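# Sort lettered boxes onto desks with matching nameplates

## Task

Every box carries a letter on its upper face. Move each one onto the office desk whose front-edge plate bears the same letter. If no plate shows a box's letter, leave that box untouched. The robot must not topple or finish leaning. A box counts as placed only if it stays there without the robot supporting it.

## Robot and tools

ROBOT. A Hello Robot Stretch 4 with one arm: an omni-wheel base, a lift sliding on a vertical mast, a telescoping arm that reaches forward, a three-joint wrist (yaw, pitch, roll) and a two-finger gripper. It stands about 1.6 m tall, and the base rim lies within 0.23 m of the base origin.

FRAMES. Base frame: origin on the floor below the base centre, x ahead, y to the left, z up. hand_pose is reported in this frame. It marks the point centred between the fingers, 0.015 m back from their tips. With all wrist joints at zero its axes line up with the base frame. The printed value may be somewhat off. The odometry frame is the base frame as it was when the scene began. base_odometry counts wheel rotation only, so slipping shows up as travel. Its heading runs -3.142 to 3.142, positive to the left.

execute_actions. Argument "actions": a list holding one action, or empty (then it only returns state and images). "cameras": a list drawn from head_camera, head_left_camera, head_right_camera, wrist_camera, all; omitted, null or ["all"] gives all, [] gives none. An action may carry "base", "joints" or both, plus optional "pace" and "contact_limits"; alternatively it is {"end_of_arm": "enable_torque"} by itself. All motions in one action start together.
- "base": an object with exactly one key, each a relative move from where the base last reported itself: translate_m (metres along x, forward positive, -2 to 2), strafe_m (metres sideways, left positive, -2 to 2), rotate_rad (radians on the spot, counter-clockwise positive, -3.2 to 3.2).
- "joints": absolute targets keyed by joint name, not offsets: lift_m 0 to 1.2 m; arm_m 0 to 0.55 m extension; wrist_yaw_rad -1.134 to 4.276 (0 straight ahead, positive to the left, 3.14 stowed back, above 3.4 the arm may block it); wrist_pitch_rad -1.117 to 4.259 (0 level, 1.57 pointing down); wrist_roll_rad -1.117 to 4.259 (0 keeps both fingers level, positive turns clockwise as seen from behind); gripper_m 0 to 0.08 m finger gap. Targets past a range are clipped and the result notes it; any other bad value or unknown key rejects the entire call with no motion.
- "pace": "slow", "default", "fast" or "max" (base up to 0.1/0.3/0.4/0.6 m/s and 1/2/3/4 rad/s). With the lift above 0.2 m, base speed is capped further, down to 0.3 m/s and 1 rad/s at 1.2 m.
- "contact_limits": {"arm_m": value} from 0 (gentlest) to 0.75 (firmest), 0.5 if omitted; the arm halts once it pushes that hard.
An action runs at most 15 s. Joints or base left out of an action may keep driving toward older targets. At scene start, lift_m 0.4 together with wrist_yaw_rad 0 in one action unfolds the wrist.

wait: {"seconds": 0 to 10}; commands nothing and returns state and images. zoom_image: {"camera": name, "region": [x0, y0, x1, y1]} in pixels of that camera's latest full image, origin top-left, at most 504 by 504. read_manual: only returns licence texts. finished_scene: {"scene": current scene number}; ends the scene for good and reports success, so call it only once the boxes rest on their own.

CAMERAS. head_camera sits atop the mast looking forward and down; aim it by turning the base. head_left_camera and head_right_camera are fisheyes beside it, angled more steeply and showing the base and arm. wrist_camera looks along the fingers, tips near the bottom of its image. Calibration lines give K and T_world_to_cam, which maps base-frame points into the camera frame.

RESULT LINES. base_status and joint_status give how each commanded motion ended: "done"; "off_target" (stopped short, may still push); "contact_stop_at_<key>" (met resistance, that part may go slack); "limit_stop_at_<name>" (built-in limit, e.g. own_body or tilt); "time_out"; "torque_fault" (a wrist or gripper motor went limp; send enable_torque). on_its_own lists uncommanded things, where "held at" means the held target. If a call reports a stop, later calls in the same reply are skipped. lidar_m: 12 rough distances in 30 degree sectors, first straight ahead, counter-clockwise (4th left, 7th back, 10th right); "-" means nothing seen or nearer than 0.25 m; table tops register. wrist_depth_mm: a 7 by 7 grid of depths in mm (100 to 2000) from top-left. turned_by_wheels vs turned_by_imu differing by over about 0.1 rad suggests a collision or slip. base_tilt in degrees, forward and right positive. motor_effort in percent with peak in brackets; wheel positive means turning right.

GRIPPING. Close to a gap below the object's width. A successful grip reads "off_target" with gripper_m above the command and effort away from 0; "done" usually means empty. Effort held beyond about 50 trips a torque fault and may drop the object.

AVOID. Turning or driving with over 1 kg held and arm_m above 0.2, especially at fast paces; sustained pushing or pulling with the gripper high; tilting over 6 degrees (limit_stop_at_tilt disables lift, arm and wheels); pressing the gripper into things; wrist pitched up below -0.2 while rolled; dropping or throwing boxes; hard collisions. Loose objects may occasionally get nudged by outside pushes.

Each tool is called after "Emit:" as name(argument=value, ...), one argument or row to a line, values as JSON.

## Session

Emit:
execute_actions(
  actions=[],
)

Scene clock: 0.00 s.
base_odometry: x=+0.000 y=+0.000 heading=+0.000 (m, m, rad; odometry frame)
turned_by_wheels: +0.000 (rad since the last result)
turned_by_imu: +0.000 (rad since the last result)
base_tilt: forward=+0.2 right=-0.7 (deg)
lidar_m: 1.50 1.45 1.09 1.03 1.12 1.38 1.32 0.84 0.62 0.60 0.65 1.63
base_status: not commanded
joint_positions: lift_m=+0.175 arm_m=-0.001 wrist_yaw_rad=+3.161 wrist_pitch_rad=+0.001 wrist_roll_rad=+0.003 gripper_m=+0.040
joint_status: not commanded
motor_effort: lift_m=+21 arm_m=+0 wrist_yaw_rad=+1 wrist_pitch_rad=-9 wrist_roll_rad=-1 gripper_m=+2 wheel_0=+0 wheel_1=+0 wheel_2=+0 (%)
hand_pose: x=-0.0446 y=+0.0832 z=+0.3534 quat_wxyz=(-0.010, -0.001, +0.002, +1.000) (m; base frame)
wrist_depth_mm: - 136 - - - - 1464 / - 117 139 - - - 1464 / - 119 148 1756 1756 1756 1430 / 137 137 234 - - - 1430 / 220 1464 - - - 1921 1430 / 991 1281 156 1308 155 1308 1308 / 525 - 138 931 - - 946
pictures: head_camera, head_left_camera, head_right_camera, wrist_camera
camera_calibration (this result's frames):
wrist_camera: T_world_to_cam=[[0.0211427, 0.99976, -0.00580238, -0.0897348], [0.00917256, -0.0059974, -0.99994, 0.40705], [-0.999734, 0.0210882, -0.00929716, 0.108874], [0, 0, 0, 1]] pos_world=[0.107008, 0.0898585, 0.407517]
Images, in order (width x height): head_camera 420x560, head_left_camera 420x672, head_right_camera 420x672, wrist_camera 616x392.

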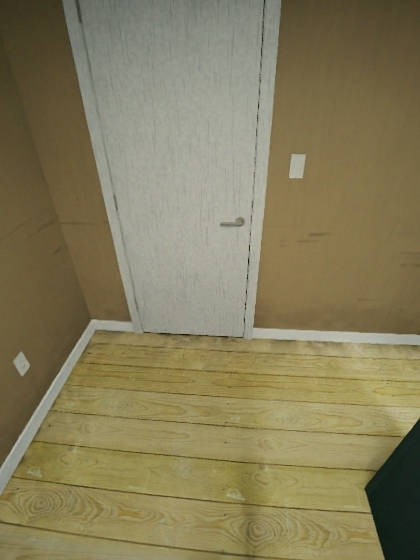

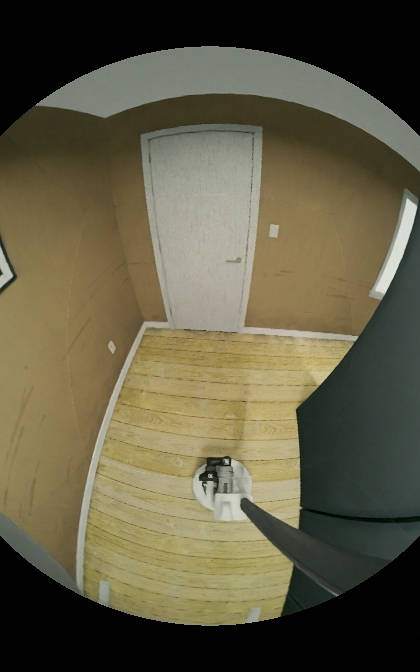

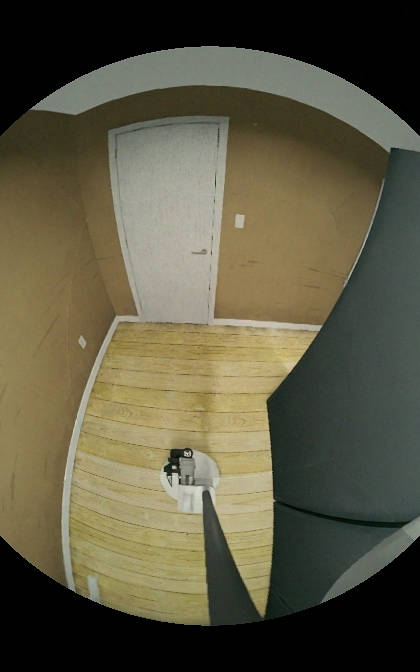

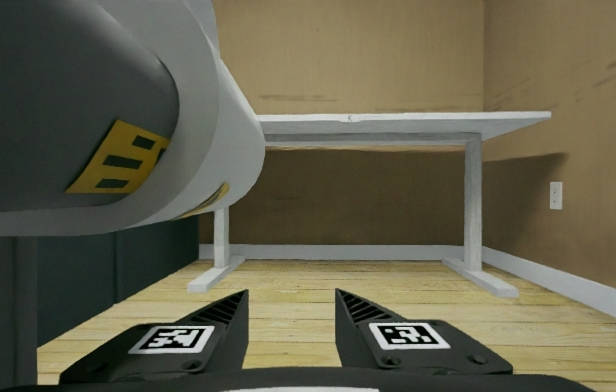

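Emit:
zoom_image(
  camera="wrist_camera",
  region=[310, 95, 390, 140],
)

Region (310, 95, 390, 140) of wrist_camera's 616x392 image, scaled by 6.300; it fills the top 284 rows of this view, and the rest is white.

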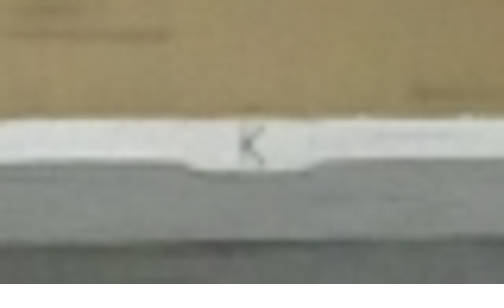

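Emit:
execute_actions(
  actions=[
    {"base": {"rotate_rad": 3.11}, "joints": {"lift_m": 0.4, "wrist_yaw_rad": 0.5, "gripper_m": 0.08}, "pace": "max"},
  ],
  cameras=["head_camera", "head_left_camera"],
)

Scene clock: 14.37 s.
base_odometry: x=+0.000 y=+0.000 heading=+3.110 (m, m, rad; odometry frame)
turned_by_wheels: +3.110 (rad since the last result)
turned_by_imu: +3.122 (rad since the last result)
base_tilt: forward=+0.2 right=-0.8 (deg)
lidar_m: 1.29 0.88 0.63 0.60 0.66 0.93 1.58 1.49 1.05 1.01 1.10 1.36
base_status: done
joint_positions: lift_m=+0.400 arm_m=-0.001 wrist_yaw_rad=+0.500 wrist_pitch_rad=+0.001 wrist_roll_rad=+0.003 gripper_m=+0.080
joint_status: all done
motor_effort: lift_m=+22(27) arm_m=-1(1) wrist_yaw_rad=-1(7) wrist_pitch_rad=-9(9) wrist_roll_rad=-2(2) gripper_m=+4(2) wheel_0=+1(10) wheel_1=+2(9) wheel_2=+2(13) (%)
hand_pose: x=+0.3983 y=+0.0253 z=+0.5778 quat_wxyz=(+0.969, +0.001, +0.001, +0.248) (m; base frame)
wrist_depth_mm: 627 778 1025 1499 1921 1708 1537 / 634 778 1025 1537 1863 1661 1537 / 627 778 1025 1499 1863 1661 1499 / 627 788 1025 1430 1756 1661 1537 / 634 778 1042 1499 1863 1708 1537 / 615 732 1025 1499 159 1661 1499 / - - 1025 1336 140 - 1430
pictures: head_camera, head_left_camera
Images, in order (width x height): head_camera 420x560, head_left_camera 420x672.

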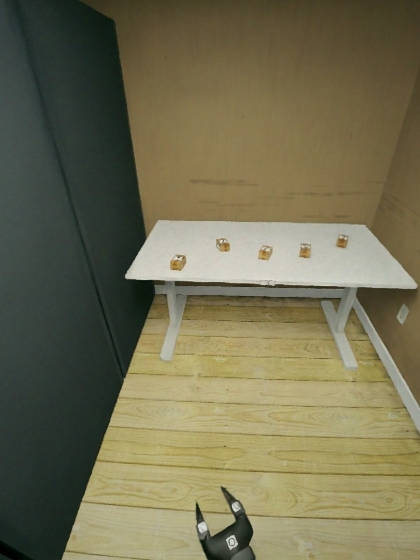

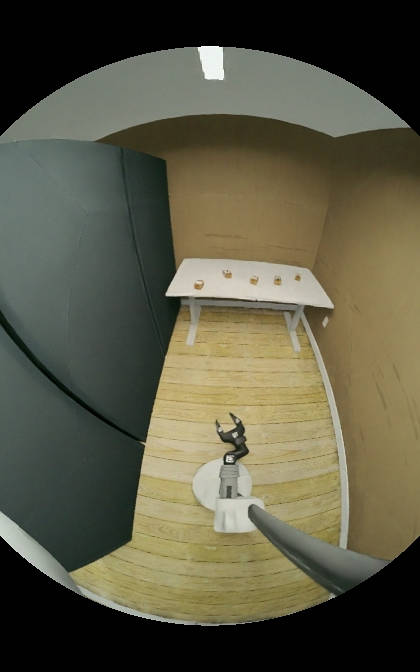

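Emit:
zoom_image(
  camera="head_camera",
  region=[160, 230, 280, 290],
)

Emit:
zoom_image(
  camera="head_camera",
  region=[250, 225, 360, 275],
)

Region (160, 230, 280, 290) of head_camera's 420x560 image, scaled by 4.200, with more detail than that image has.

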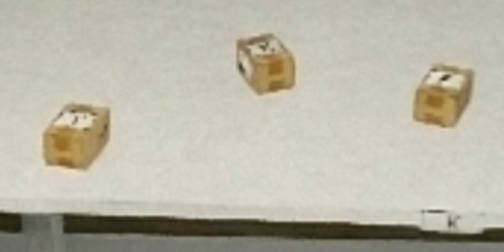

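Region (250, 225, 360, 275) of head_camera's 420x560 image, scaled by 4.582, with more detail than that image has; it fills the top 229 rows of this view, and the rest is white.

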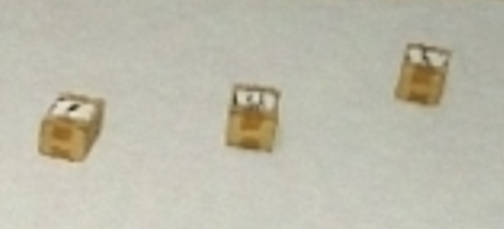

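Emit:
execute_actions(
  actions=[
    {"base": {"translate_m": -1.05}, "joints": {"lift_m": 0.25, "wrist_yaw_rad": 1.4, "gripper_m": 0.04}, "pace": "max"},
  ],
  cameras=["head_left_camera", "wrist_camera"],
)

Scene clock: 33.07 s.
base_odometry: x=+1.050 y=-0.033 heading=+3.110 (m, m, rad; odometry frame)
turned_by_wheels: +0.000 (rad since the last result)
turned_by_imu: +0.003 (rad since the last result)
base_tilt: forward=+0.3 right=-0.7 (deg)
lidar_m: 2.35 0.89 0.75 2.14 0.82 0.54 0.47 0.55 0.77 1.04 1.08 1.50
base_status: done
joint_positions: lift_m=+0.250 arm_m=-0.001 wrist_yaw_rad=+1.400 wrist_pitch_rad=+0.002 wrist_roll_rad=+0.003 gripper_m=+0.040
joint_status: all done
motor_effort: lift_m=+20(20) arm_m=-1(0) wrist_yaw_rad=+1(7) wrist_pitch_rad=-9(9) wrist_roll_rad=-1(1) gripper_m=+0(1) wheel_0=+1(6) wheel_1=+2(6) wheel_2=-1(14) (%)
hand_pose: x=+0.2921 y=+0.1947 z=+0.4280 quat_wxyz=(+0.765, +0.001, +0.002, +0.644) (m; base frame)
wrist_depth_mm: 1618 - - 654 654 683 723 / 1618 - - 654 661 683 723 / 1618 - - 661 661 691 723 / 1661 - - 661 661 691 732 / 1618 - - 661 661 691 732 / 1397 1499 157 668 155 699 732 / 1098 - 140 668 - - 732
pictures: head_left_camera, wrist_camera
camera_calibration (this result's frames):
wrist_camera: T_world_to_cam=[[0.977634, -0.210236, -0.00579779, -0.251707], [-0.00764973, -0.00799678, -0.999939, 0.484508], [0.210176, 0.977618, -0.00942616, -0.0957332], [0, 0, 0, 1]] pos_world=[0.269904, 0.0445472, 0.482116]
Images, in order (width x height): head_left_camera 420x672, wrist_camera 616x392.

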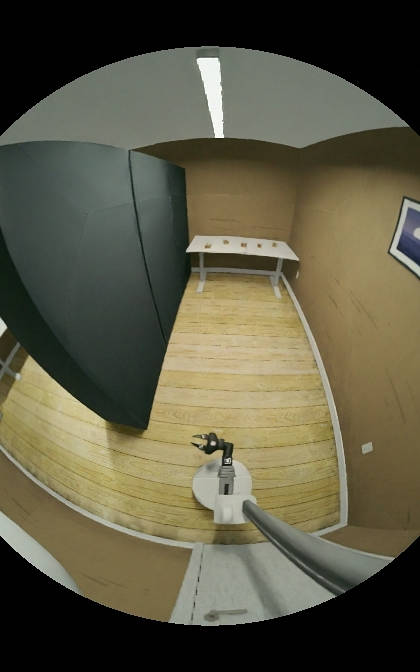

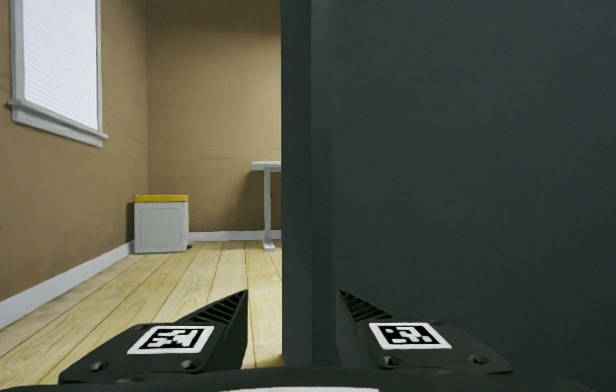

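Emit:
execute_actions(
  actions=[
    {"base": {"strafe_m": 1.5}, "joints": {"wrist_yaw_rad": 1.55}, "pace": "max"},
  ],
)

Scene clock: 40.07 s.
base_odometry: x=+1.003 y=-1.532 heading=+3.110 (m, m, rad; odometry frame)
turned_by_wheels: +0.000 (rad since the last result)
turned_by_imu: -0.002 (rad since the last result)
base_tilt: forward=+0.2 right=-0.7 (deg)
lidar_m: 1.57 1.92 1.41 1.48 0.73 0.51 0.51 0.56 0.76 2.15 0.53 0.50
base_status: done
joint_positions: lift_m=+0.250 arm_m=-0.001 wrist_yaw_rad=+1.550 wrist_pitch_rad=+0.002 wrist_roll_rad=+0.003 gripper_m=+0.040
joint_status: all done
motor_effort: lift_m=+20(20) arm_m=+0(1) wrist_yaw_rad=+1(7) wrist_pitch_rad=-9(9) wrist_roll_rad=-2(1) gripper_m=+0(0) wheel_0=+1(14) wheel_1=-1(13) wheel_2=+0(2) (%)
hand_pose: x=+0.2617 y=+0.2108 z=+0.4280 quat_wxyz=(+0.714, +0.001, +0.002, +0.700) (m; base frame)
wrist_depth_mm: 1205 1863 - - - - - / 1205 1921 - - - - - / 1205 1863 - - 1661 1708 1708 / 1229 1661 - - - - - / 1205 1430 - - - - - / 1205 1430 156 1499 155 1499 1499 / 1042 - 140 1098 - - 1060
pictures: head_camera, head_left_camera, head_right_camera, wrist_camera
camera_calibration (this result's frames):
wrist_camera: T_world_to_cam=[[0.99808, -0.0616668, -0.00579787, -0.255179], [-0.00636781, -0.00904974, -0.999939, 0.48429], [0.0616105, 0.998056, -0.00942504, -0.0705088], [0, 0, 0, 1]] pos_world=[0.262116, 0.0590184, 0.482116]
Images, in order (width x height): head_camera 420x560, head_left_camera 420x672, head_right_camera 420x672, wrist_camera 616x392.

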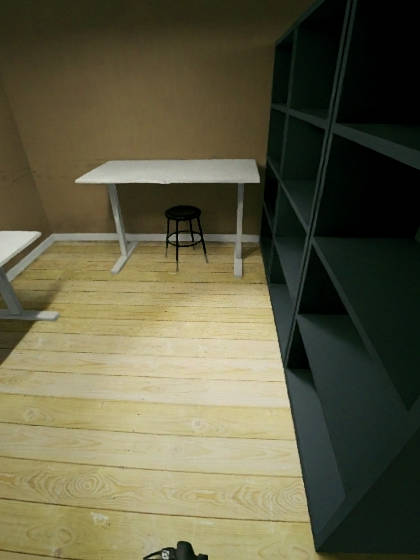

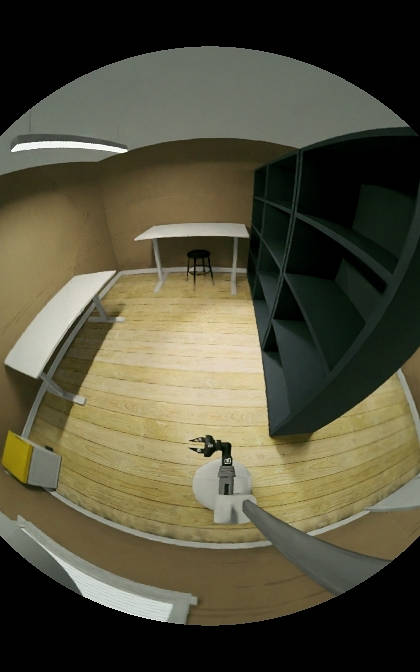

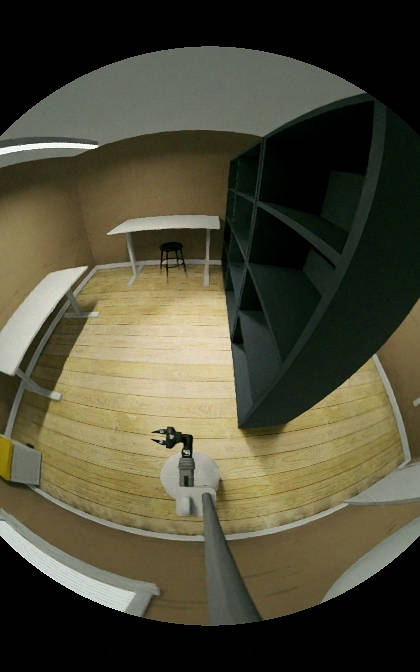

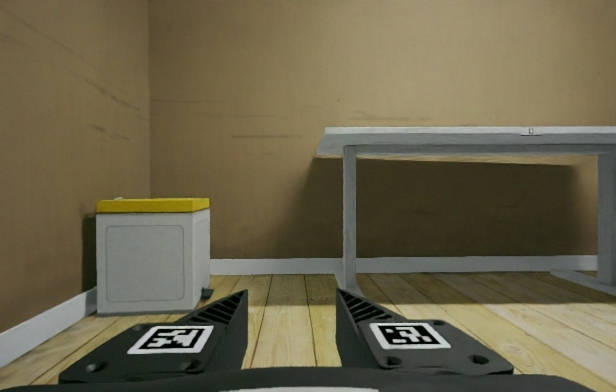

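Emit:
zoom_image(
  camera="wrist_camera",
  region=[500, 115, 560, 150],
)

Emit:
zoom_image(
  camera="head_camera",
  region=[140, 168, 195, 198],
)

Region (500, 115, 560, 150) of wrist_camera's 616x392 image, scaled by 8.400; it fills the top 294 rows of this view, and the rest is white.

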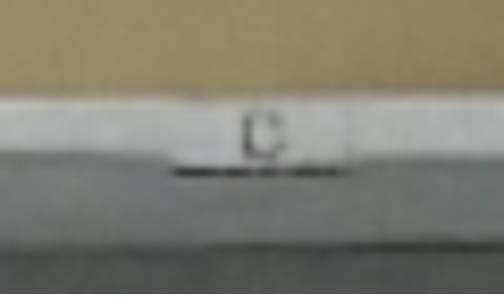

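Region (140, 168, 195, 198) of head_camera's 420x560 image, scaled by 9.164, with more detail than that image has; it fills the top 275 rows of this view, and the rest is white.

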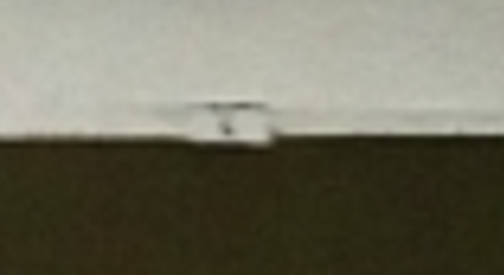

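Emit:
execute_actions(
  actions=[],
  cameras=["wrist_camera", "head_camera"],
)

Emit:
zoom_image(
  camera="wrist_camera",
  region=[480, 105, 580, 160],
)

Emit:
zoom_image(
  camera="head_camera",
  region=[125, 160, 205, 205],
)

Scene clock: 44.73 s.
base_odometry: x=+1.003 y=-1.532 heading=+3.110 (m, m, rad; odometry frame)
turned_by_wheels: +0.000 (rad since the last result)
turned_by_imu: +0.001 (rad since the last result)
base_tilt: forward=+0.2 right=-0.7 (deg)
lidar_m: 1.56 1.91 1.43 1.47 0.71 0.52 0.49 0.56 0.76 2.14 0.54 0.53
base_status: done
joint_positions: lift_m=+0.250 arm_m=-0.001 wrist_yaw_rad=+1.550 wrist_pitch_rad=+0.002 wrist_roll_rad=+0.003 gripper_m=+0.040
joint_status: all done
motor_effort: lift_m=+20(20) arm_m=-1(1) wrist_yaw_rad=+1(7) wrist_pitch_rad=-9(9) wrist_roll_rad=-2(1) gripper_m=+0(0) wheel_0=+1(14) wheel_1=-1(13) wheel_2=+0(2) (%)
hand_pose: x=+0.2617 y=+0.2108 z=+0.4280 quat_wxyz=(+0.714, +0.001, +0.002, +0.700) (m; base frame)
wrist_depth_mm: 1205 1863 - - - - - / 1205 1921 - - - - - / 1205 1863 - - 1661 1618 1661 / 1205 1618 - - - - - / 1205 1430 - - - - - / 1205 1397 156 1537 155 1499 1537 / 1042 - 140 1098 - - 1060
pictures: head_camera, wrist_camera
camera_calibration (this result's frames):
wrist_camera: T_world_to_cam=[[0.99808, -0.0616664, -0.00579783, -0.255179], [-0.00636777, -0.0090499, -0.999939, 0.48429], [0.0616102, 0.998056, -0.0094252, -0.0705087], [0, 0, 0, 1]] pos_world=[0.262116, 0.0590185, 0.482116]
Images, in order (width x height): head_camera 420x560, wrist_camera 616x392.

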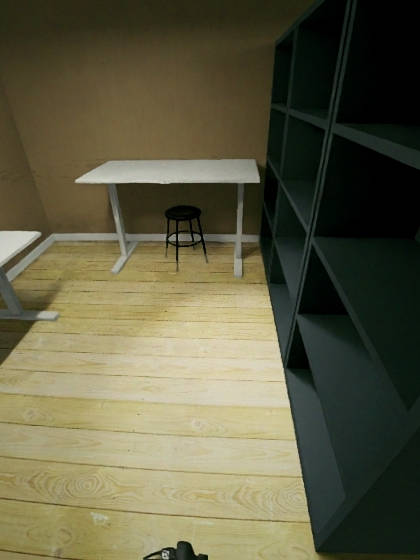

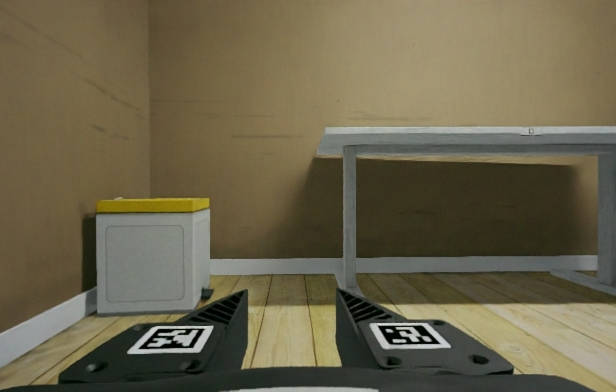

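Region (480, 105, 580, 160) of wrist_camera's 616x392 image, scaled by 5.040; it fills the top 277 rows of this view, and the rest is white.

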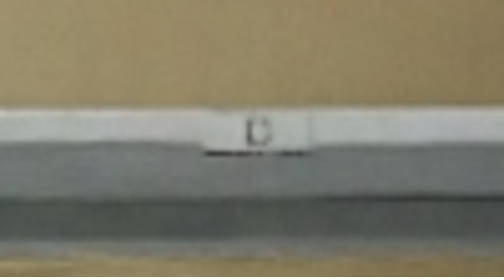

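Region (125, 160, 205, 205) of head_camera's 420x560 image, scaled by 6.300, with more detail than that image has; it fills the top 284 rows of this view, and the rest is white.

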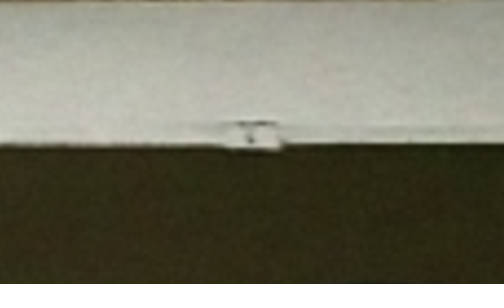

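Emit:
execute_actions(
  actions=[
    {"base": {"strafe_m": -1.92}, "joints": {"lift_m": 0.3, "wrist_yaw_rad": 1.65}, "pace": "max"},
  ],
  cameras=["head_camera"],
)

Scene clock: 63.17 s.
base_odometry: x=+1.063 y=+0.387 heading=+3.111 (m, m, rad; odometry frame)
turned_by_wheels: +0.000 (rad since the last result)
turned_by_imu: +0.008 (rad since the last result)
base_tilt: forward=+0.3 right=-0.7 (deg)
lidar_m: 2.34 1.49 1.09 1.57 0.78 0.55 0.50 0.56 0.64 0.59 0.65 0.89
base_status: done
joint_positions: lift_m=+0.300 arm_m=-0.001 wrist_yaw_rad=+1.650 wrist_pitch_rad=+0.001 wrist_roll_rad=+0.003 gripper_m=+0.040
joint_status: all done
motor_effort: lift_m=+22(26) arm_m=-1(1) wrist_yaw_rad=+1(5) wrist_pitch_rad=-9(9) wrist_roll_rad=-2(1) gripper_m=+0(0) wheel_0=+0(16) wheel_1=+2(12) wheel_2=+0(6) (%)
hand_pose: x=+0.2402 y=+0.2189 z=+0.4778 quat_wxyz=(+0.679, +0.001, +0.002, +0.734) (m; base frame)
wrist_depth_mm: 1078 1537 - - 1008 991 960 / 1060 1537 - - 1008 991 976 / 1060 1537 - - 1008 1008 976 / 1060 1537 - - 1008 991 976 / 1078 1537 - - 1008 991 991 / 1078 1430 156 1661 155 991 976 / 1025 - 140 1205 - - 991
pictures: head_camera
Images, in order (width x height): head_camera 420x560.

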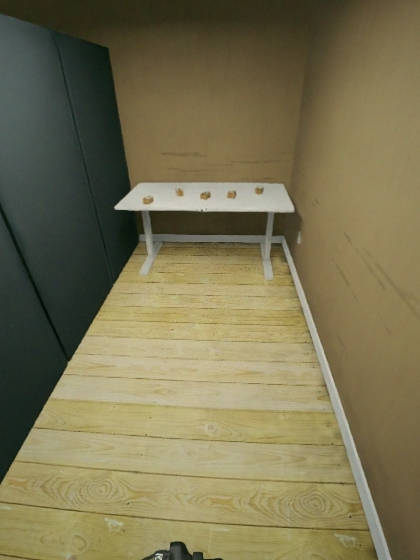

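Emit:
execute_actions(
  actions=[
    {"base": {"translate_m": 1.9}, "joints": {"lift_m": 0.9, "arm_m": 0.47, "wrist_yaw_rad": 1.0, "wrist_pitch_rad": 1.57, "wrist_roll_rad": 1.1, "gripper_m": 0.08}, "pace": "max"},
  ],
)

Scene clock: 70.47 s.
base_odometry: x=-0.837 y=+0.446 heading=+3.111 (m, m, rad; odometry frame)
turned_by_wheels: +0.000 (rad since the last result)
turned_by_imu: +0.001 (rad since the last result)
base_tilt: forward=+0.3 right=-0.7 (deg)
lidar_m: 0.42 0.48 0.68 1.01 1.08 1.51 2.43 0.93 0.67 0.62 0.62 0.46
base_status: done
joint_positions: lift_m=+0.900 arm_m=+0.469 wrist_yaw_rad=+1.000 wrist_pitch_rad=+1.570 wrist_roll_rad=+1.100 gripper_m=+0.080
joint_status: all done
motor_effort: lift_m=+22(27) arm_m=+8(9) wrist_yaw_rad=+0(9) wrist_pitch_rad=+0(5) wrist_roll_rad=-1(4) gripper_m=+4(7) wheel_0=-2(8) wheel_1=+0(8) wheel_2=+2(9) (%)
hand_pose: x=+0.7132 y=-0.0471 z=+0.8654 quat_wxyz=(+0.706, +0.036, +0.706, -0.035) (m; base frame)
wrist_depth_mm: 285 289 291 294 297 300 303 / 286 289 291 296 298 301 304 / 286 289 293 296 297 303 304 / 287 290 294 246 298 303 306 / 287 289 294 246 300 303 306 / 287 291 294 297 159 304 307 / - - 294 298 140 - -
pictures: head_camera, head_left_camera, head_right_camera, wrist_camera
camera_calibration (this result's frames):
wrist_camera: T_world_to_cam=[[-0.102074, -0.993979, 0.039833, -0.0179578], [-0.994714, 0.102436, 0.007167, 0.760811], [-0.0112042, -0.0388909, -0.999181, 1.02281], [0, 0, 0, 1]] pos_world=[0.766416, -0.0560064, 1.01723]
Images, in order (width x height): head_camera 420x560, head_left_camera 420x672, head_right_camera 420x672, wrist_camera 616x392.

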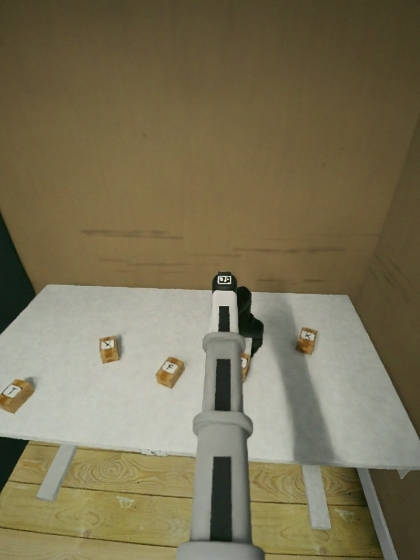

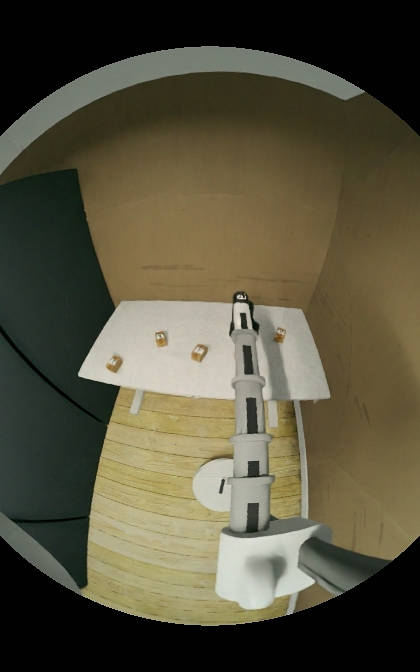

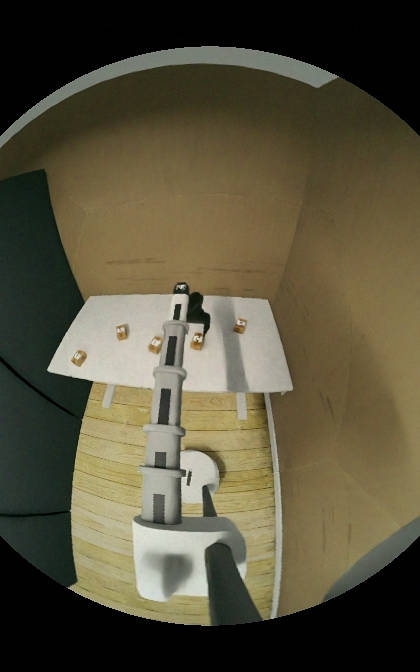

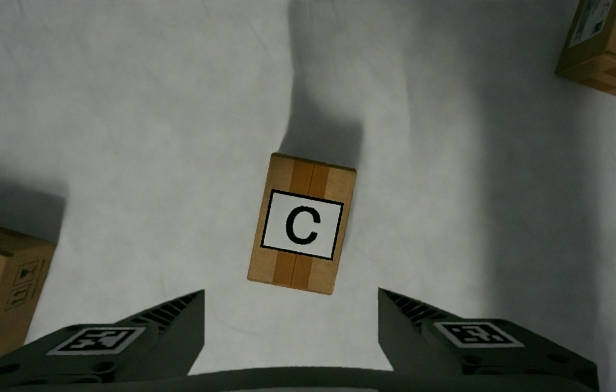

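Emit:
zoom_image(
  camera="head_camera",
  region=[0, 320, 200, 430],
)

Emit:
zoom_image(
  camera="head_camera",
  region=[270, 315, 350, 365],
)

Region (0, 320, 200, 430) of head_camera's 420x560 image, scaled by 2.520, with more detail than that image has; it fills the top 277 rows of this view, and the rest is white.

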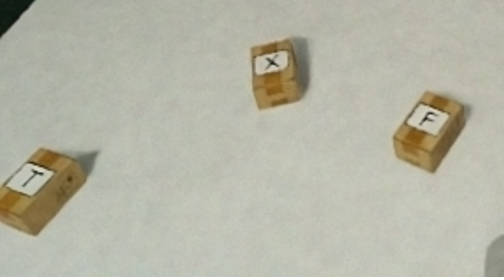

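Region (270, 315, 350, 365) of head_camera's 420x560 image, scaled by 6.300, with more detail than that image has; it fills the top 315 rows of this view, and the rest is white.

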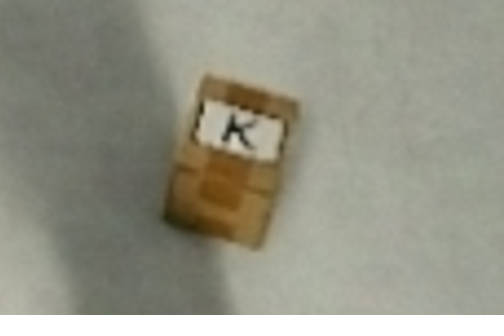

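Emit:
execute_actions(
  actions=[
    {"joints": {"lift_m": 0.786, "arm_m": 0.512, "wrist_yaw_rad": 0.843, "wrist_roll_rad": 1.133}, "pace": "fast"},
  ],
  cameras=["wrist_camera"],
)

Scene clock: 77.07 s.
base_odometry: x=-0.837 y=+0.446 heading=+3.111 (m, m, rad; odometry frame)
turned_by_wheels: +0.000 (rad since the last result)
turned_by_imu: +0.002 (rad since the last result)
base_tilt: forward=+0.2 right=-0.7 (deg)
lidar_m: 0.43 0.44 0.71 1.03 1.08 1.54 2.43 0.93 0.64 0.63 0.63 0.45
base_status: not commanded
joint_positions: lift_m=+0.786 arm_m=+0.511 wrist_yaw_rad=+0.843 wrist_pitch_rad=+1.570 wrist_roll_rad=+1.133 gripper_m=+0.080
joint_status: all done
motor_effort: lift_m=+18(22) arm_m=+8(9) wrist_yaw_rad=-1(4) wrist_pitch_rad=-1(1) wrist_roll_rad=+0(3) gripper_m=+4(4) wheel_0=-1(1) wheel_1=+0(0) wheel_2=+2(2) (%)
hand_pose: x=+0.7469 y=-0.0580 z=+0.7518 quat_wxyz=(+0.700, +0.102, +0.700, -0.102) (m; base frame)
wrist_depth_mm: 175 177 179 181 182 185 186 / 175 177 179 181 183 185 187 / 176 178 180 182 183 186 187 / 176 178 180 182 184 186 187 / 177 178 131 132 185 187 189 / 177 178 131 132 155 187 189 / - - 132 132 134 - -
pictures: wrist_camera
camera_calibration (this result's frames):
wrist_camera: T_world_to_cam=[[-0.287413, -0.956967, 0.040093, 0.119493], [-0.957627, 0.287918, 0.007323, 0.7792], [-0.0185514, -0.0362894, -0.999169, 0.914846], [0, 0, 0, 1]] pos_world=[0.797498, -0.0767961, 0.903589]
Images, in order (width x height): wrist_camera 616x392.

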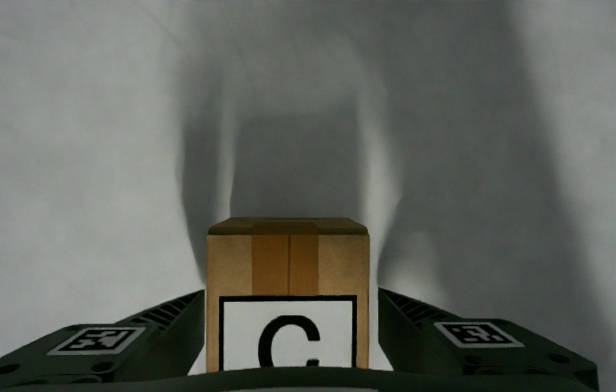

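Emit:
execute_actions(
  actions=[
    {"joints": {"gripper_m": 0.045}},
  ],
  cameras=[],
)

Emit:
execute_actions(
  actions=[
    {"base": {"translate_m": -1.88}, "joints": {"lift_m": 0.825, "arm_m": 0.0, "wrist_yaw_rad": 0.0, "wrist_roll_rad": 0.29}, "pace": "max"},
  ],
  cameras=["wrist_camera", "head_left_camera"],
)

Scene clock: 87.87 s.
base_odometry: x=-0.837 y=+0.446 heading=+3.111 (m, m, rad; odometry frame)
turned_by_wheels: +0.000 (rad since the last result)
turned_by_imu: +0.001 (rad since the last result)
base_tilt: forward=+0.3 right=-0.7 (deg)
lidar_m: 0.42 0.47 0.69 0.99 1.07 1.50 2.42 0.93 0.66 0.61 0.64 0.45
base_status: not commanded
joint_positions: lift_m=+0.786 arm_m=+0.511 wrist_yaw_rad=+0.843 wrist_pitch_rad=+1.570 wrist_roll_rad=+1.133 gripper_m=+0.059
joint_status: gripper_m off_target (ended at +0.059, target +0.045)
on_its_own: gripper_m is held at +0.053, not at your +0.045, by its contact guard: the fingers met something
motor_effort: lift_m=+18(18) arm_m=+8(8) wrist_yaw_rad=-1(1) wrist_pitch_rad=-1(1) wrist_roll_rad=-1(0) gripper_m=-37(40) wheel_0=-1(2) wheel_1=+0(0) wheel_2=+2(2) (%)
hand_pose: x=+0.7469 y=-0.0580 z=+0.7518 quat_wxyz=(+0.700, +0.102, +0.700, -0.102) (m; base frame)
wrist_depth_mm: 175 177 179 181 183 185 186 / 176 177 179 181 183 185 187 / 176 178 180 182 183 186 187 / 176 178 180 182 184 186 188 / 177 178 134 132 184 187 188 / 177 179 131 132 134 187 189 / 177 - 131 133 126 - 189
pictures: none
No camera images: the call's "cameras" was empty. Leave "cameras" out to get every camera's image.

Scene clock: 93.80 s.
base_odometry: x=+1.043 y=+0.387 heading=+3.111 (m, m, rad; odometry frame)
turned_by_wheels: +0.000 (rad since the last result)
turned_by_imu: +0.004 (rad since the last result)
base_tilt: forward=+0.3 right=-0.7 (deg)
lidar_m: 2.31 1.51 1.12 1.50 0.77 0.56 0.54 0.56 0.63 0.59 0.62 0.87
base_status: done
joint_positions: lift_m=+0.825 arm_m=+0.001 wrist_yaw_rad=+0.000 wrist_pitch_rad=+1.570 wrist_roll_rad=+0.290 gripper_m=+0.059
joint_status: all done
on_its_own: gripper_m is held at +0.053, not at your +0.045, by its contact guard: the fingers met something
motor_effort: lift_m=+23(27) arm_m=-8(9) wrist_yaw_rad=+1(7) wrist_pitch_rad=-1(2) wrist_roll_rad=-2(7) gripper_m=-36(36) wheel_0=+0(6) wheel_1=+1(7) wheel_2=-1(7) (%)
hand_pose: x=+0.1724 y=-0.0874 z=+0.7904 quat_wxyz=(+0.700, +0.102, +0.699, -0.102) (m; base frame)
wrist_depth_mm: 904 917 931 946 960 866 661 / 917 931 946 946 946 931 691 / 917 931 931 946 960 976 723 / 917 917 931 946 960 976 768 / 917 931 134 132 960 976 809 / 931 931 132 132 134 960 866 / 917 - 131 133 126 - 878
pictures: head_left_camera, wrist_camera
camera_calibration (this result's frames):
wrist_camera: T_world_to_cam=[[-0.288551, -0.956606, 0.0405307, -0.0754216], [-0.957286, 0.289055, 0.00706597, 0.237502], [-0.018475, -0.0367606, -0.999153, 0.941656], [0, 0, 0, 1]] pos_world=[0.222991, -0.106184, 0.942238]
Images, in order (width x height): head_left_camera 420x672, wrist_camera 616x392.

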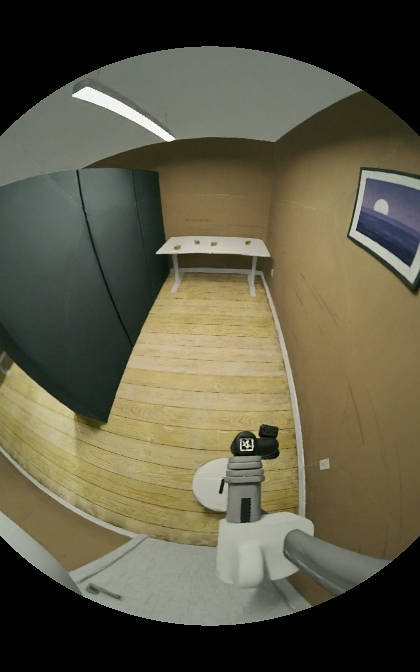

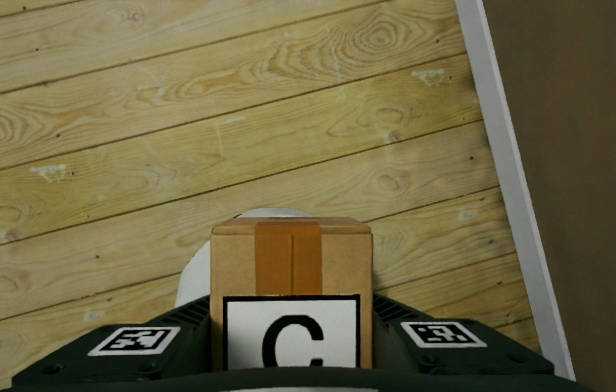

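Emit:
execute_actions(
  actions=[
    {"base": {"strafe_m": 2.0}, "joints": {"lift_m": 0.36, "wrist_roll_rad": 0.0}, "pace": "max"},
  ],
  cameras=["head_camera"],
)

Emit:
zoom_image(
  camera="head_camera",
  region=[135, 160, 215, 205],
)

Scene clock: 102.57 s.
base_odometry: x=+0.980 y=-1.612 heading=+3.110 (m, m, rad; odometry frame)
turned_by_wheels: +0.000 (rad since the last result)
turned_by_imu: -0.002 (rad since the last result)
base_tilt: forward=+0.2 right=-0.8 (deg)
lidar_m: 1.83 1.84 1.36 1.42 0.75 0.54 0.52 0.56 0.77 2.21 0.58 0.64
base_status: done
joint_positions: lift_m=+0.360 arm_m=+0.001 wrist_yaw_rad=+0.000 wrist_pitch_rad=+1.570 wrist_roll_rad=+0.000 gripper_m=+0.059
joint_status: all done
on_its_own: gripper_m is held at +0.053, not at your +0.045, by its contact guard: the fingers met something
motor_effort: lift_m=+20(21) arm_m=-8(8) wrist_yaw_rad=+0(1) wrist_pitch_rad=-2(2) wrist_roll_rad=-2(6) gripper_m=-37(36) wheel_0=+1(9) wheel_1=-2(10) wheel_2=+0(0) (%)
hand_pose: x=+0.1724 y=-0.0874 z=+0.3256 quat_wxyz=(+0.707, +0.000, +0.707, +0.000) (m; base frame)
wrist_depth_mm: 462 466 473 473 480 488 488 / 462 469 469 477 484 488 492 / 466 469 477 480 484 488 496 / 466 469 473 480 488 492 496 / 466 268 134 132 488 492 496 / 260 262 131 132 134 492 500 / 258 - 132 133 126 - 500
pictures: head_camera
Images, in order (width x height): head_camera 420x560.

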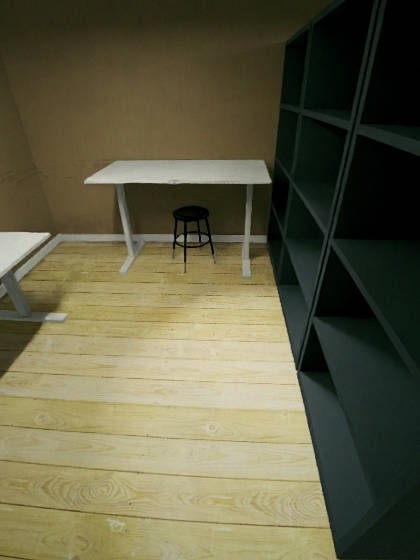

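Region (135, 160, 215, 205) of head_camera's 420x560 image, scaled by 6.300, with more detail than that image has; it fills the top 284 rows of this view, and the rest is white.

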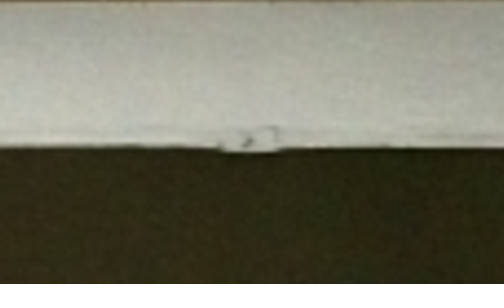

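Emit:
execute_actions(
  actions=[
    {"base": {"rotate_rad": 1.12}, "joints": {"lift_m": 0.45, "wrist_yaw_rad": 1.2, "wrist_roll_rad": 1.2}, "pace": "max"},
  ],
  cameras=["head_camera"],
)

Scene clock: 104.90 s.
base_odometry: x=+0.980 y=-1.612 heading=-2.052 (m, m, rad; odometry frame)
turned_by_wheels: +1.120 (rad since the last result)
turned_by_imu: +1.125 (rad since the last result)
base_tilt: forward=+0.2 right=-0.8 (deg)
lidar_m: 1.36 1.41 0.70 0.52 0.52 0.58 0.88 2.62 0.56 0.71 2.34 1.71
base_status: done
joint_positions: lift_m=+0.450 arm_m=+0.001 wrist_yaw_rad=+1.200 wrist_pitch_rad=+1.570 wrist_roll_rad=+1.200 gripper_m=+0.059
joint_status: all done
on_its_own: gripper_m is held at +0.053, not at your +0.045, by its contact guard: the fingers met something
motor_effort: lift_m=+22(27) arm_m=-8(8) wrist_yaw_rad=+1(9) wrist_pitch_rad=+0(3) wrist_roll_rad=-1(2) gripper_m=-37(36) wheel_0=+1(8) wheel_1=+2(7) wheel_2=+1(7) (%)
hand_pose: x=+0.2538 y=-0.0315 z=+0.4154 quat_wxyz=(+0.707, +0.000, +0.707, +0.000) (m; base frame)
wrist_depth_mm: 549 554 559 569 574 580 585 / 549 559 564 569 574 580 585 / 554 554 564 569 574 585 591 / 554 559 564 569 574 580 591 / 554 559 134 132 574 580 591 / 554 559 131 132 134 585 591 / 559 - 131 132 126 - 591
pictures: head_camera
Images, in order (width x height): head_camera 420x560.

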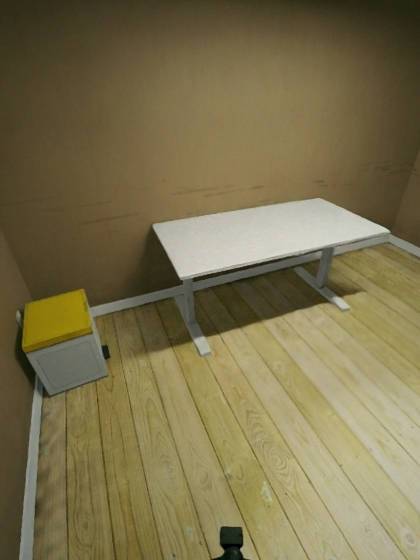

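Emit:
execute_actions(
  actions=[
    {"base": {"translate_m": 0.82}, "joints": {"lift_m": 0.83, "arm_m": 0.535}, "pace": "max"},
  ],
  cameras=["head_camera", "wrist_camera"],
)

Scene clock: 110.73 s.
base_odometry: x=+0.601 y=-2.339 heading=-2.052 (m, m, rad; odometry frame)
turned_by_wheels: +0.000 (rad since the last result)
turned_by_imu: +0.002 (rad since the last result)
base_tilt: forward=+0.3 right=-0.7 (deg)
lidar_m: 0.57 0.54 0.84 0.91 0.88 0.95 1.43 1.15 1.27 1.88 1.59 0.74
base_status: done
joint_positions: lift_m=+0.830 arm_m=+0.534 wrist_yaw_rad=+1.200 wrist_pitch_rad=+1.570 wrist_roll_rad=+1.200 gripper_m=+0.059
joint_status: all done
on_its_own: gripper_m is held at +0.053, not at your +0.045, by its contact guard: the fingers met something
motor_effort: lift_m=+23(27) arm_m=+8(10) wrist_yaw_rad=+1(0) wrist_pitch_rad=-1(0) wrist_roll_rad=-2(1) gripper_m=-36(36) wheel_0=+0(5) wheel_1=-1(7) wheel_2=+1(7) (%)
hand_pose: x=+0.7861 y=-0.0315 z=+0.7954 quat_wxyz=(+0.707, +0.000, +0.707, +0.000) (m; base frame)
wrist_depth_mm: 216 219 221 224 226 229 230 / 217 220 222 224 227 229 231 / 218 220 222 225 227 229 231 / 218 220 223 225 228 229 231 / 219 221 134 132 229 231 233 / 220 221 131 132 134 231 234 / 219 - 131 132 126 - 235
pictures: head_camera, wrist_camera
camera_calibration (this result's frames):
wrist_camera: T_world_to_cam=[[-0.00249553, -0.999198, 0.0399682, -0.0708404], [-0.999969, 0.00279035, 0.00732238, 0.833082], [-0.00742803, -0.0399487, -0.999174, 0.95124], [0, 0, 0, 1]] pos_world=[0.839946, -0.0351073, 0.947186]
Images, in order (width x height): head_camera 420x560, wrist_camera 616x392.

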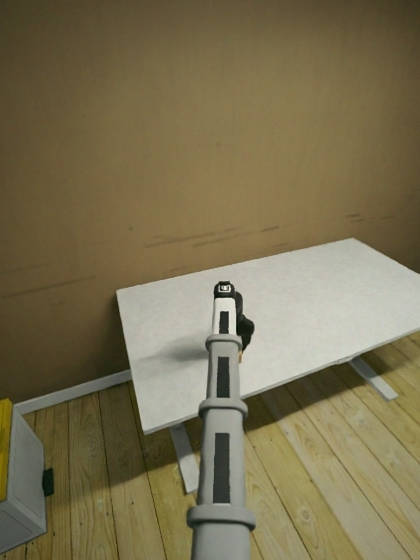

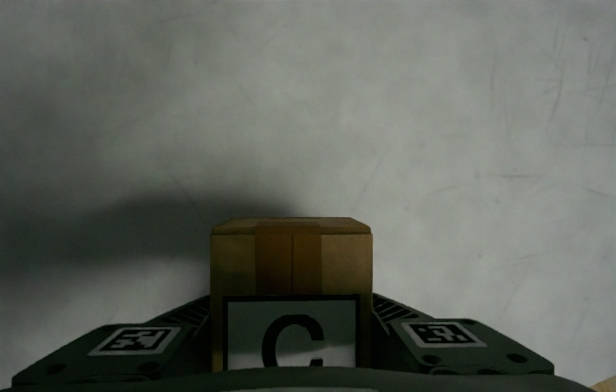

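Emit:
zoom_image(
  camera="head_camera",
  region=[310, 340, 380, 385],
)

Emit:
execute_actions(
  actions=[
    {"joints": {"lift_m": 0.788}, "pace": "default"},
  ],
  cameras=[],
)

Region (310, 340, 380, 385) of head_camera's 420x560 image, scaled by 7.200, with more detail than that image has; it fills the top 324 rows of this view, and the rest is white.

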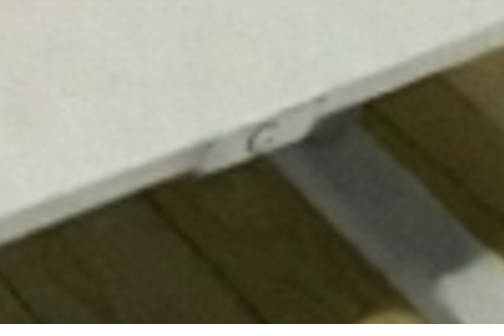

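Scene clock: 112.83 s.
base_odometry: x=+0.601 y=-2.339 heading=-2.052 (m, m, rad; odometry frame)
turned_by_wheels: +0.000 (rad since the last result)
turned_by_imu: +0.001 (rad since the last result)
base_tilt: forward=+0.2 right=-0.7 (deg)
lidar_m: 0.58 0.52 0.84 0.92 0.87 0.94 1.46 1.18 1.25 1.89 1.60 0.72
base_status: not commanded
joint_positions: lift_m=+0.788 arm_m=+0.534 wrist_yaw_rad=+1.200 wrist_pitch_rad=+1.570 wrist_roll_rad=+1.200 gripper_m=+0.059
joint_status: all done
on_its_own: gripper_m is held at +0.053, not at your +0.045, by its contact guard: the fingers met something
motor_effort: lift_m=+18(21) arm_m=+8(8) wrist_yaw_rad=+0(0) wrist_pitch_rad=-1(1) wrist_roll_rad=-1(0) gripper_m=-36(37) wheel_0=+0(0) wheel_1=+0(1) wheel_2=+1(1) (%)
hand_pose: x=+0.7861 y=-0.0315 z=+0.7538 quat_wxyz=(+0.707, +0.000, +0.707, +0.000) (m; base frame)
wrist_depth_mm: 176 178 180 182 184 186 187 / 177 179 181 182 184 186 188 / 177 179 181 183 185 187 189 / 178 180 181 183 185 187 189 / 178 180 134 132 186 188 190 / 179 180 131 132 134 188 190 / 179 - 131 132 126 - 191
pictures: none
No camera images: the call's "cameras" was empty. Leave "cameras" out to get every camera's image.

Emit:
execute_actions(
  actions=[
    {"joints": {"gripper_m": 0.068}},
  ],
  cameras=[],
)

Emit:
execute_actions(
  actions=[
    {"joints": {"lift_m": 0.845, "gripper_m": 0.08}, "pace": "max"},
  ],
  cameras=["wrist_camera"],
)

Scene clock: 116.70 s.
base_odometry: x=+0.601 y=-2.339 heading=-2.052 (m, m, rad; odometry frame)
turned_by_wheels: +0.000 (rad since the last result)
turned_by_imu: +0.001 (rad since the last result)
base_tilt: forward=+0.2 right=-0.7 (deg)
lidar_m: 0.55 0.55 0.84 0.89 0.86 0.92 1.43 1.17 1.26 1.91 1.61 0.69
base_status: not commanded
joint_positions: lift_m=+0.788 arm_m=+0.534 wrist_yaw_rad=+1.200 wrist_pitch_rad=+1.570 wrist_roll_rad=+1.200 gripper_m=+0.068
joint_status: all done
motor_effort: lift_m=+18(18) arm_m=+8(8) wrist_yaw_rad=+0(1) wrist_pitch_rad=-1(0) wrist_roll_rad=+0(2) gripper_m=+4(35) wheel_0=-1(1) wheel_1=+0(1) wheel_2=+1(1) (%)
hand_pose: x=+0.7861 y=-0.0315 z=+0.7538 quat_wxyz=(+0.707, +0.000, +0.707, +0.000) (m; base frame)
wrist_depth_mm: 177 179 181 182 185 186 188 / 177 179 181 183 185 187 189 / 178 180 182 183 185 187 189 / 178 180 182 183 186 188 190 / 179 180 136 134 186 189 190 / 179 181 133 134 136 189 191 / - - 133 135 135 - -
pictures: none
No camera images: the call's "cameras" was empty. Leave "cameras" out to get every camera's image.

Scene clock: 117.47 s.
base_odometry: x=+0.601 y=-2.339 heading=-2.053 (m, m, rad; odometry frame)
turned_by_wheels: +0.000 (rad since the last result)
turned_by_imu: +0.000 (rad since the last result)
base_tilt: forward=+0.3 right=-0.7 (deg)
lidar_m: 0.56 0.53 0.85 0.89 0.87 0.93 1.46 1.19 1.27 1.88 1.57 0.72
base_status: not commanded
joint_positions: lift_m=+0.845 arm_m=+0.534 wrist_yaw_rad=+1.200 wrist_pitch_rad=+1.570 wrist_roll_rad=+1.200 gripper_m=+0.080
joint_status: all done
motor_effort: lift_m=+23(26) arm_m=+8(8) wrist_yaw_rad=+1(1) wrist_pitch_rad=+0(0) wrist_roll_rad=-1(1) gripper_m=+4(4) wheel_0=+0(0) wheel_1=-1(1) wheel_2=+1(1) (%)
hand_pose: x=+0.7861 y=-0.0315 z=+0.8104 quat_wxyz=(+0.707, +0.000, +0.707, +0.000) (m; base frame)
wrist_depth_mm: 231 235 236 238 241 244 246 / 232 235 237 239 242 245 247 / 233 236 237 240 243 245 247 / 233 236 237 240 242 246 249 / 234 236 238 191 244 247 249 / 234 236 190 191 159 247 250 / - - 191 192 140 - -
pictures: wrist_camera
camera_calibration (this result's frames):
wrist_camera: T_world_to_cam=[[-0.0024966, -0.999198, 0.0399683, -0.0714403], [-0.999969, 0.00279143, 0.00732242, 0.832979], [-0.00742812, -0.0399488, -0.999174, 0.966254], [0, 0, 0, 1]] pos_world=[0.839953, -0.0351075, 0.962212]
Images, in order (width x height): wrist_camera 616x392.

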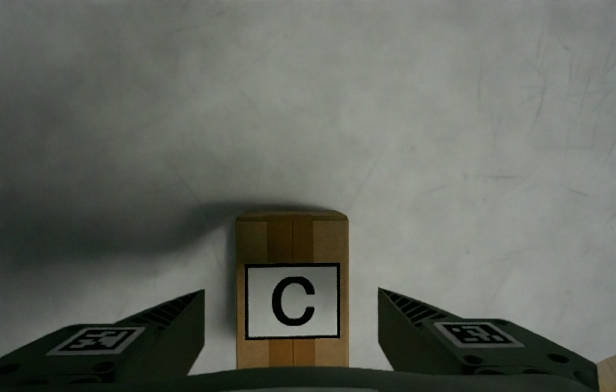

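Emit:
execute_actions(
  actions=[
    {"base": {"rotate_rad": -1.135}, "joints": {"lift_m": 0.855, "wrist_yaw_rad": -0.1, "wrist_pitch_rad": 0.1, "wrist_roll_rad": 0.0}, "pace": "max"},
  ],
  cameras=["head_camera", "wrist_camera", "head_left_camera"],
)

Scene clock: 128.90 s.
base_odometry: x=+0.601 y=-2.339 heading=+3.095 (m, m, rad; odometry frame)
turned_by_wheels: -1.135 (rad since the last result)
turned_by_imu: -1.138 (rad since the last result)
base_tilt: forward=+0.3 right=-0.7 (deg)
lidar_m: 1.99 0.81 0.58 0.53 0.82 0.91 0.85 0.90 1.29 1.18 1.20 1.67
base_status: done
joint_positions: lift_m=+0.855 arm_m=+0.534 wrist_yaw_rad=-0.100 wrist_pitch_rad=+0.103 wrist_roll_rad=+0.000 gripper_m=+0.080
joint_status: all done
motor_effort: lift_m=+21(26) arm_m=+6(8) wrist_yaw_rad=+0(9) wrist_pitch_rad=-10(13) wrist_roll_rad=-2(11) gripper_m=+4(4) wheel_0=-2(7) wheel_1=-1(5) wheel_2=-2(8) (%)
hand_pose: x=+0.9066 y=-0.1081 z=+1.0112 quat_wxyz=(+0.997, +0.003, +0.052, -0.050) (m; base frame)
wrist_depth_mm: 1863 1863 1921 - - - 1863 / 1863 1921 1921 - - - 1430 / 1921 1921 - - - - 1308 / 1983 1983 - - - - 1308 / 1983 - - - - - 1336 / 1983 - - - 159 - 1336 / - - 1863 1983 140 - 1336
pictures: head_camera, head_left_camera, wrist_camera
camera_calibration (this result's frames):
wrist_camera: T_world_to_cam=[[-0.140364, -0.990099, 0.00128209, 0.00940522], [-0.10975, 0.0142721, -0.993857, 1.15884], [0.983998, -0.139643, -0.110667, -0.643279], [0, 0, 0, 1]] pos_world=[0.761489, -0.0970563, 1.08052]
Images, in order (width x height): head_camera 420x560, head_left_camera 420x672, wrist_camera 616x392.

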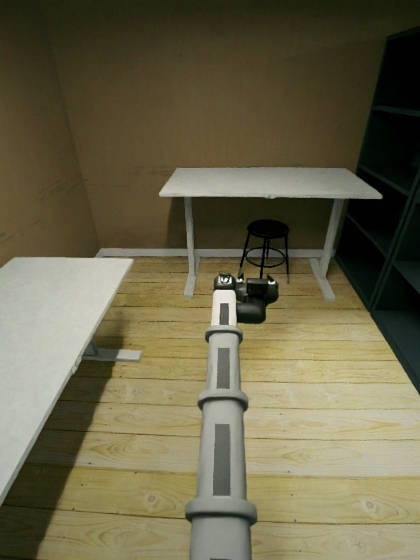

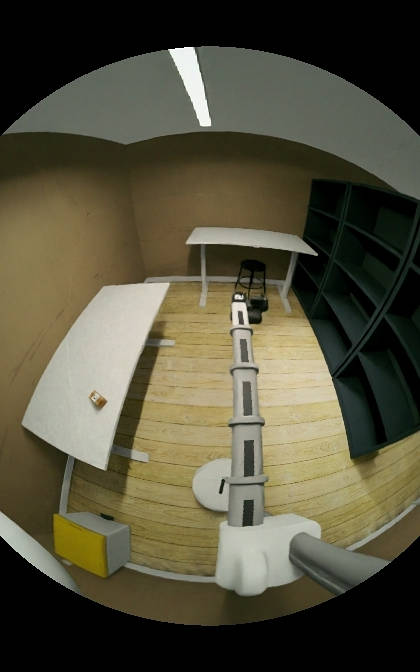

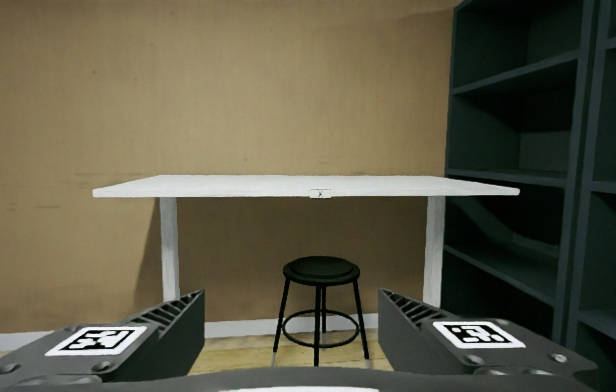

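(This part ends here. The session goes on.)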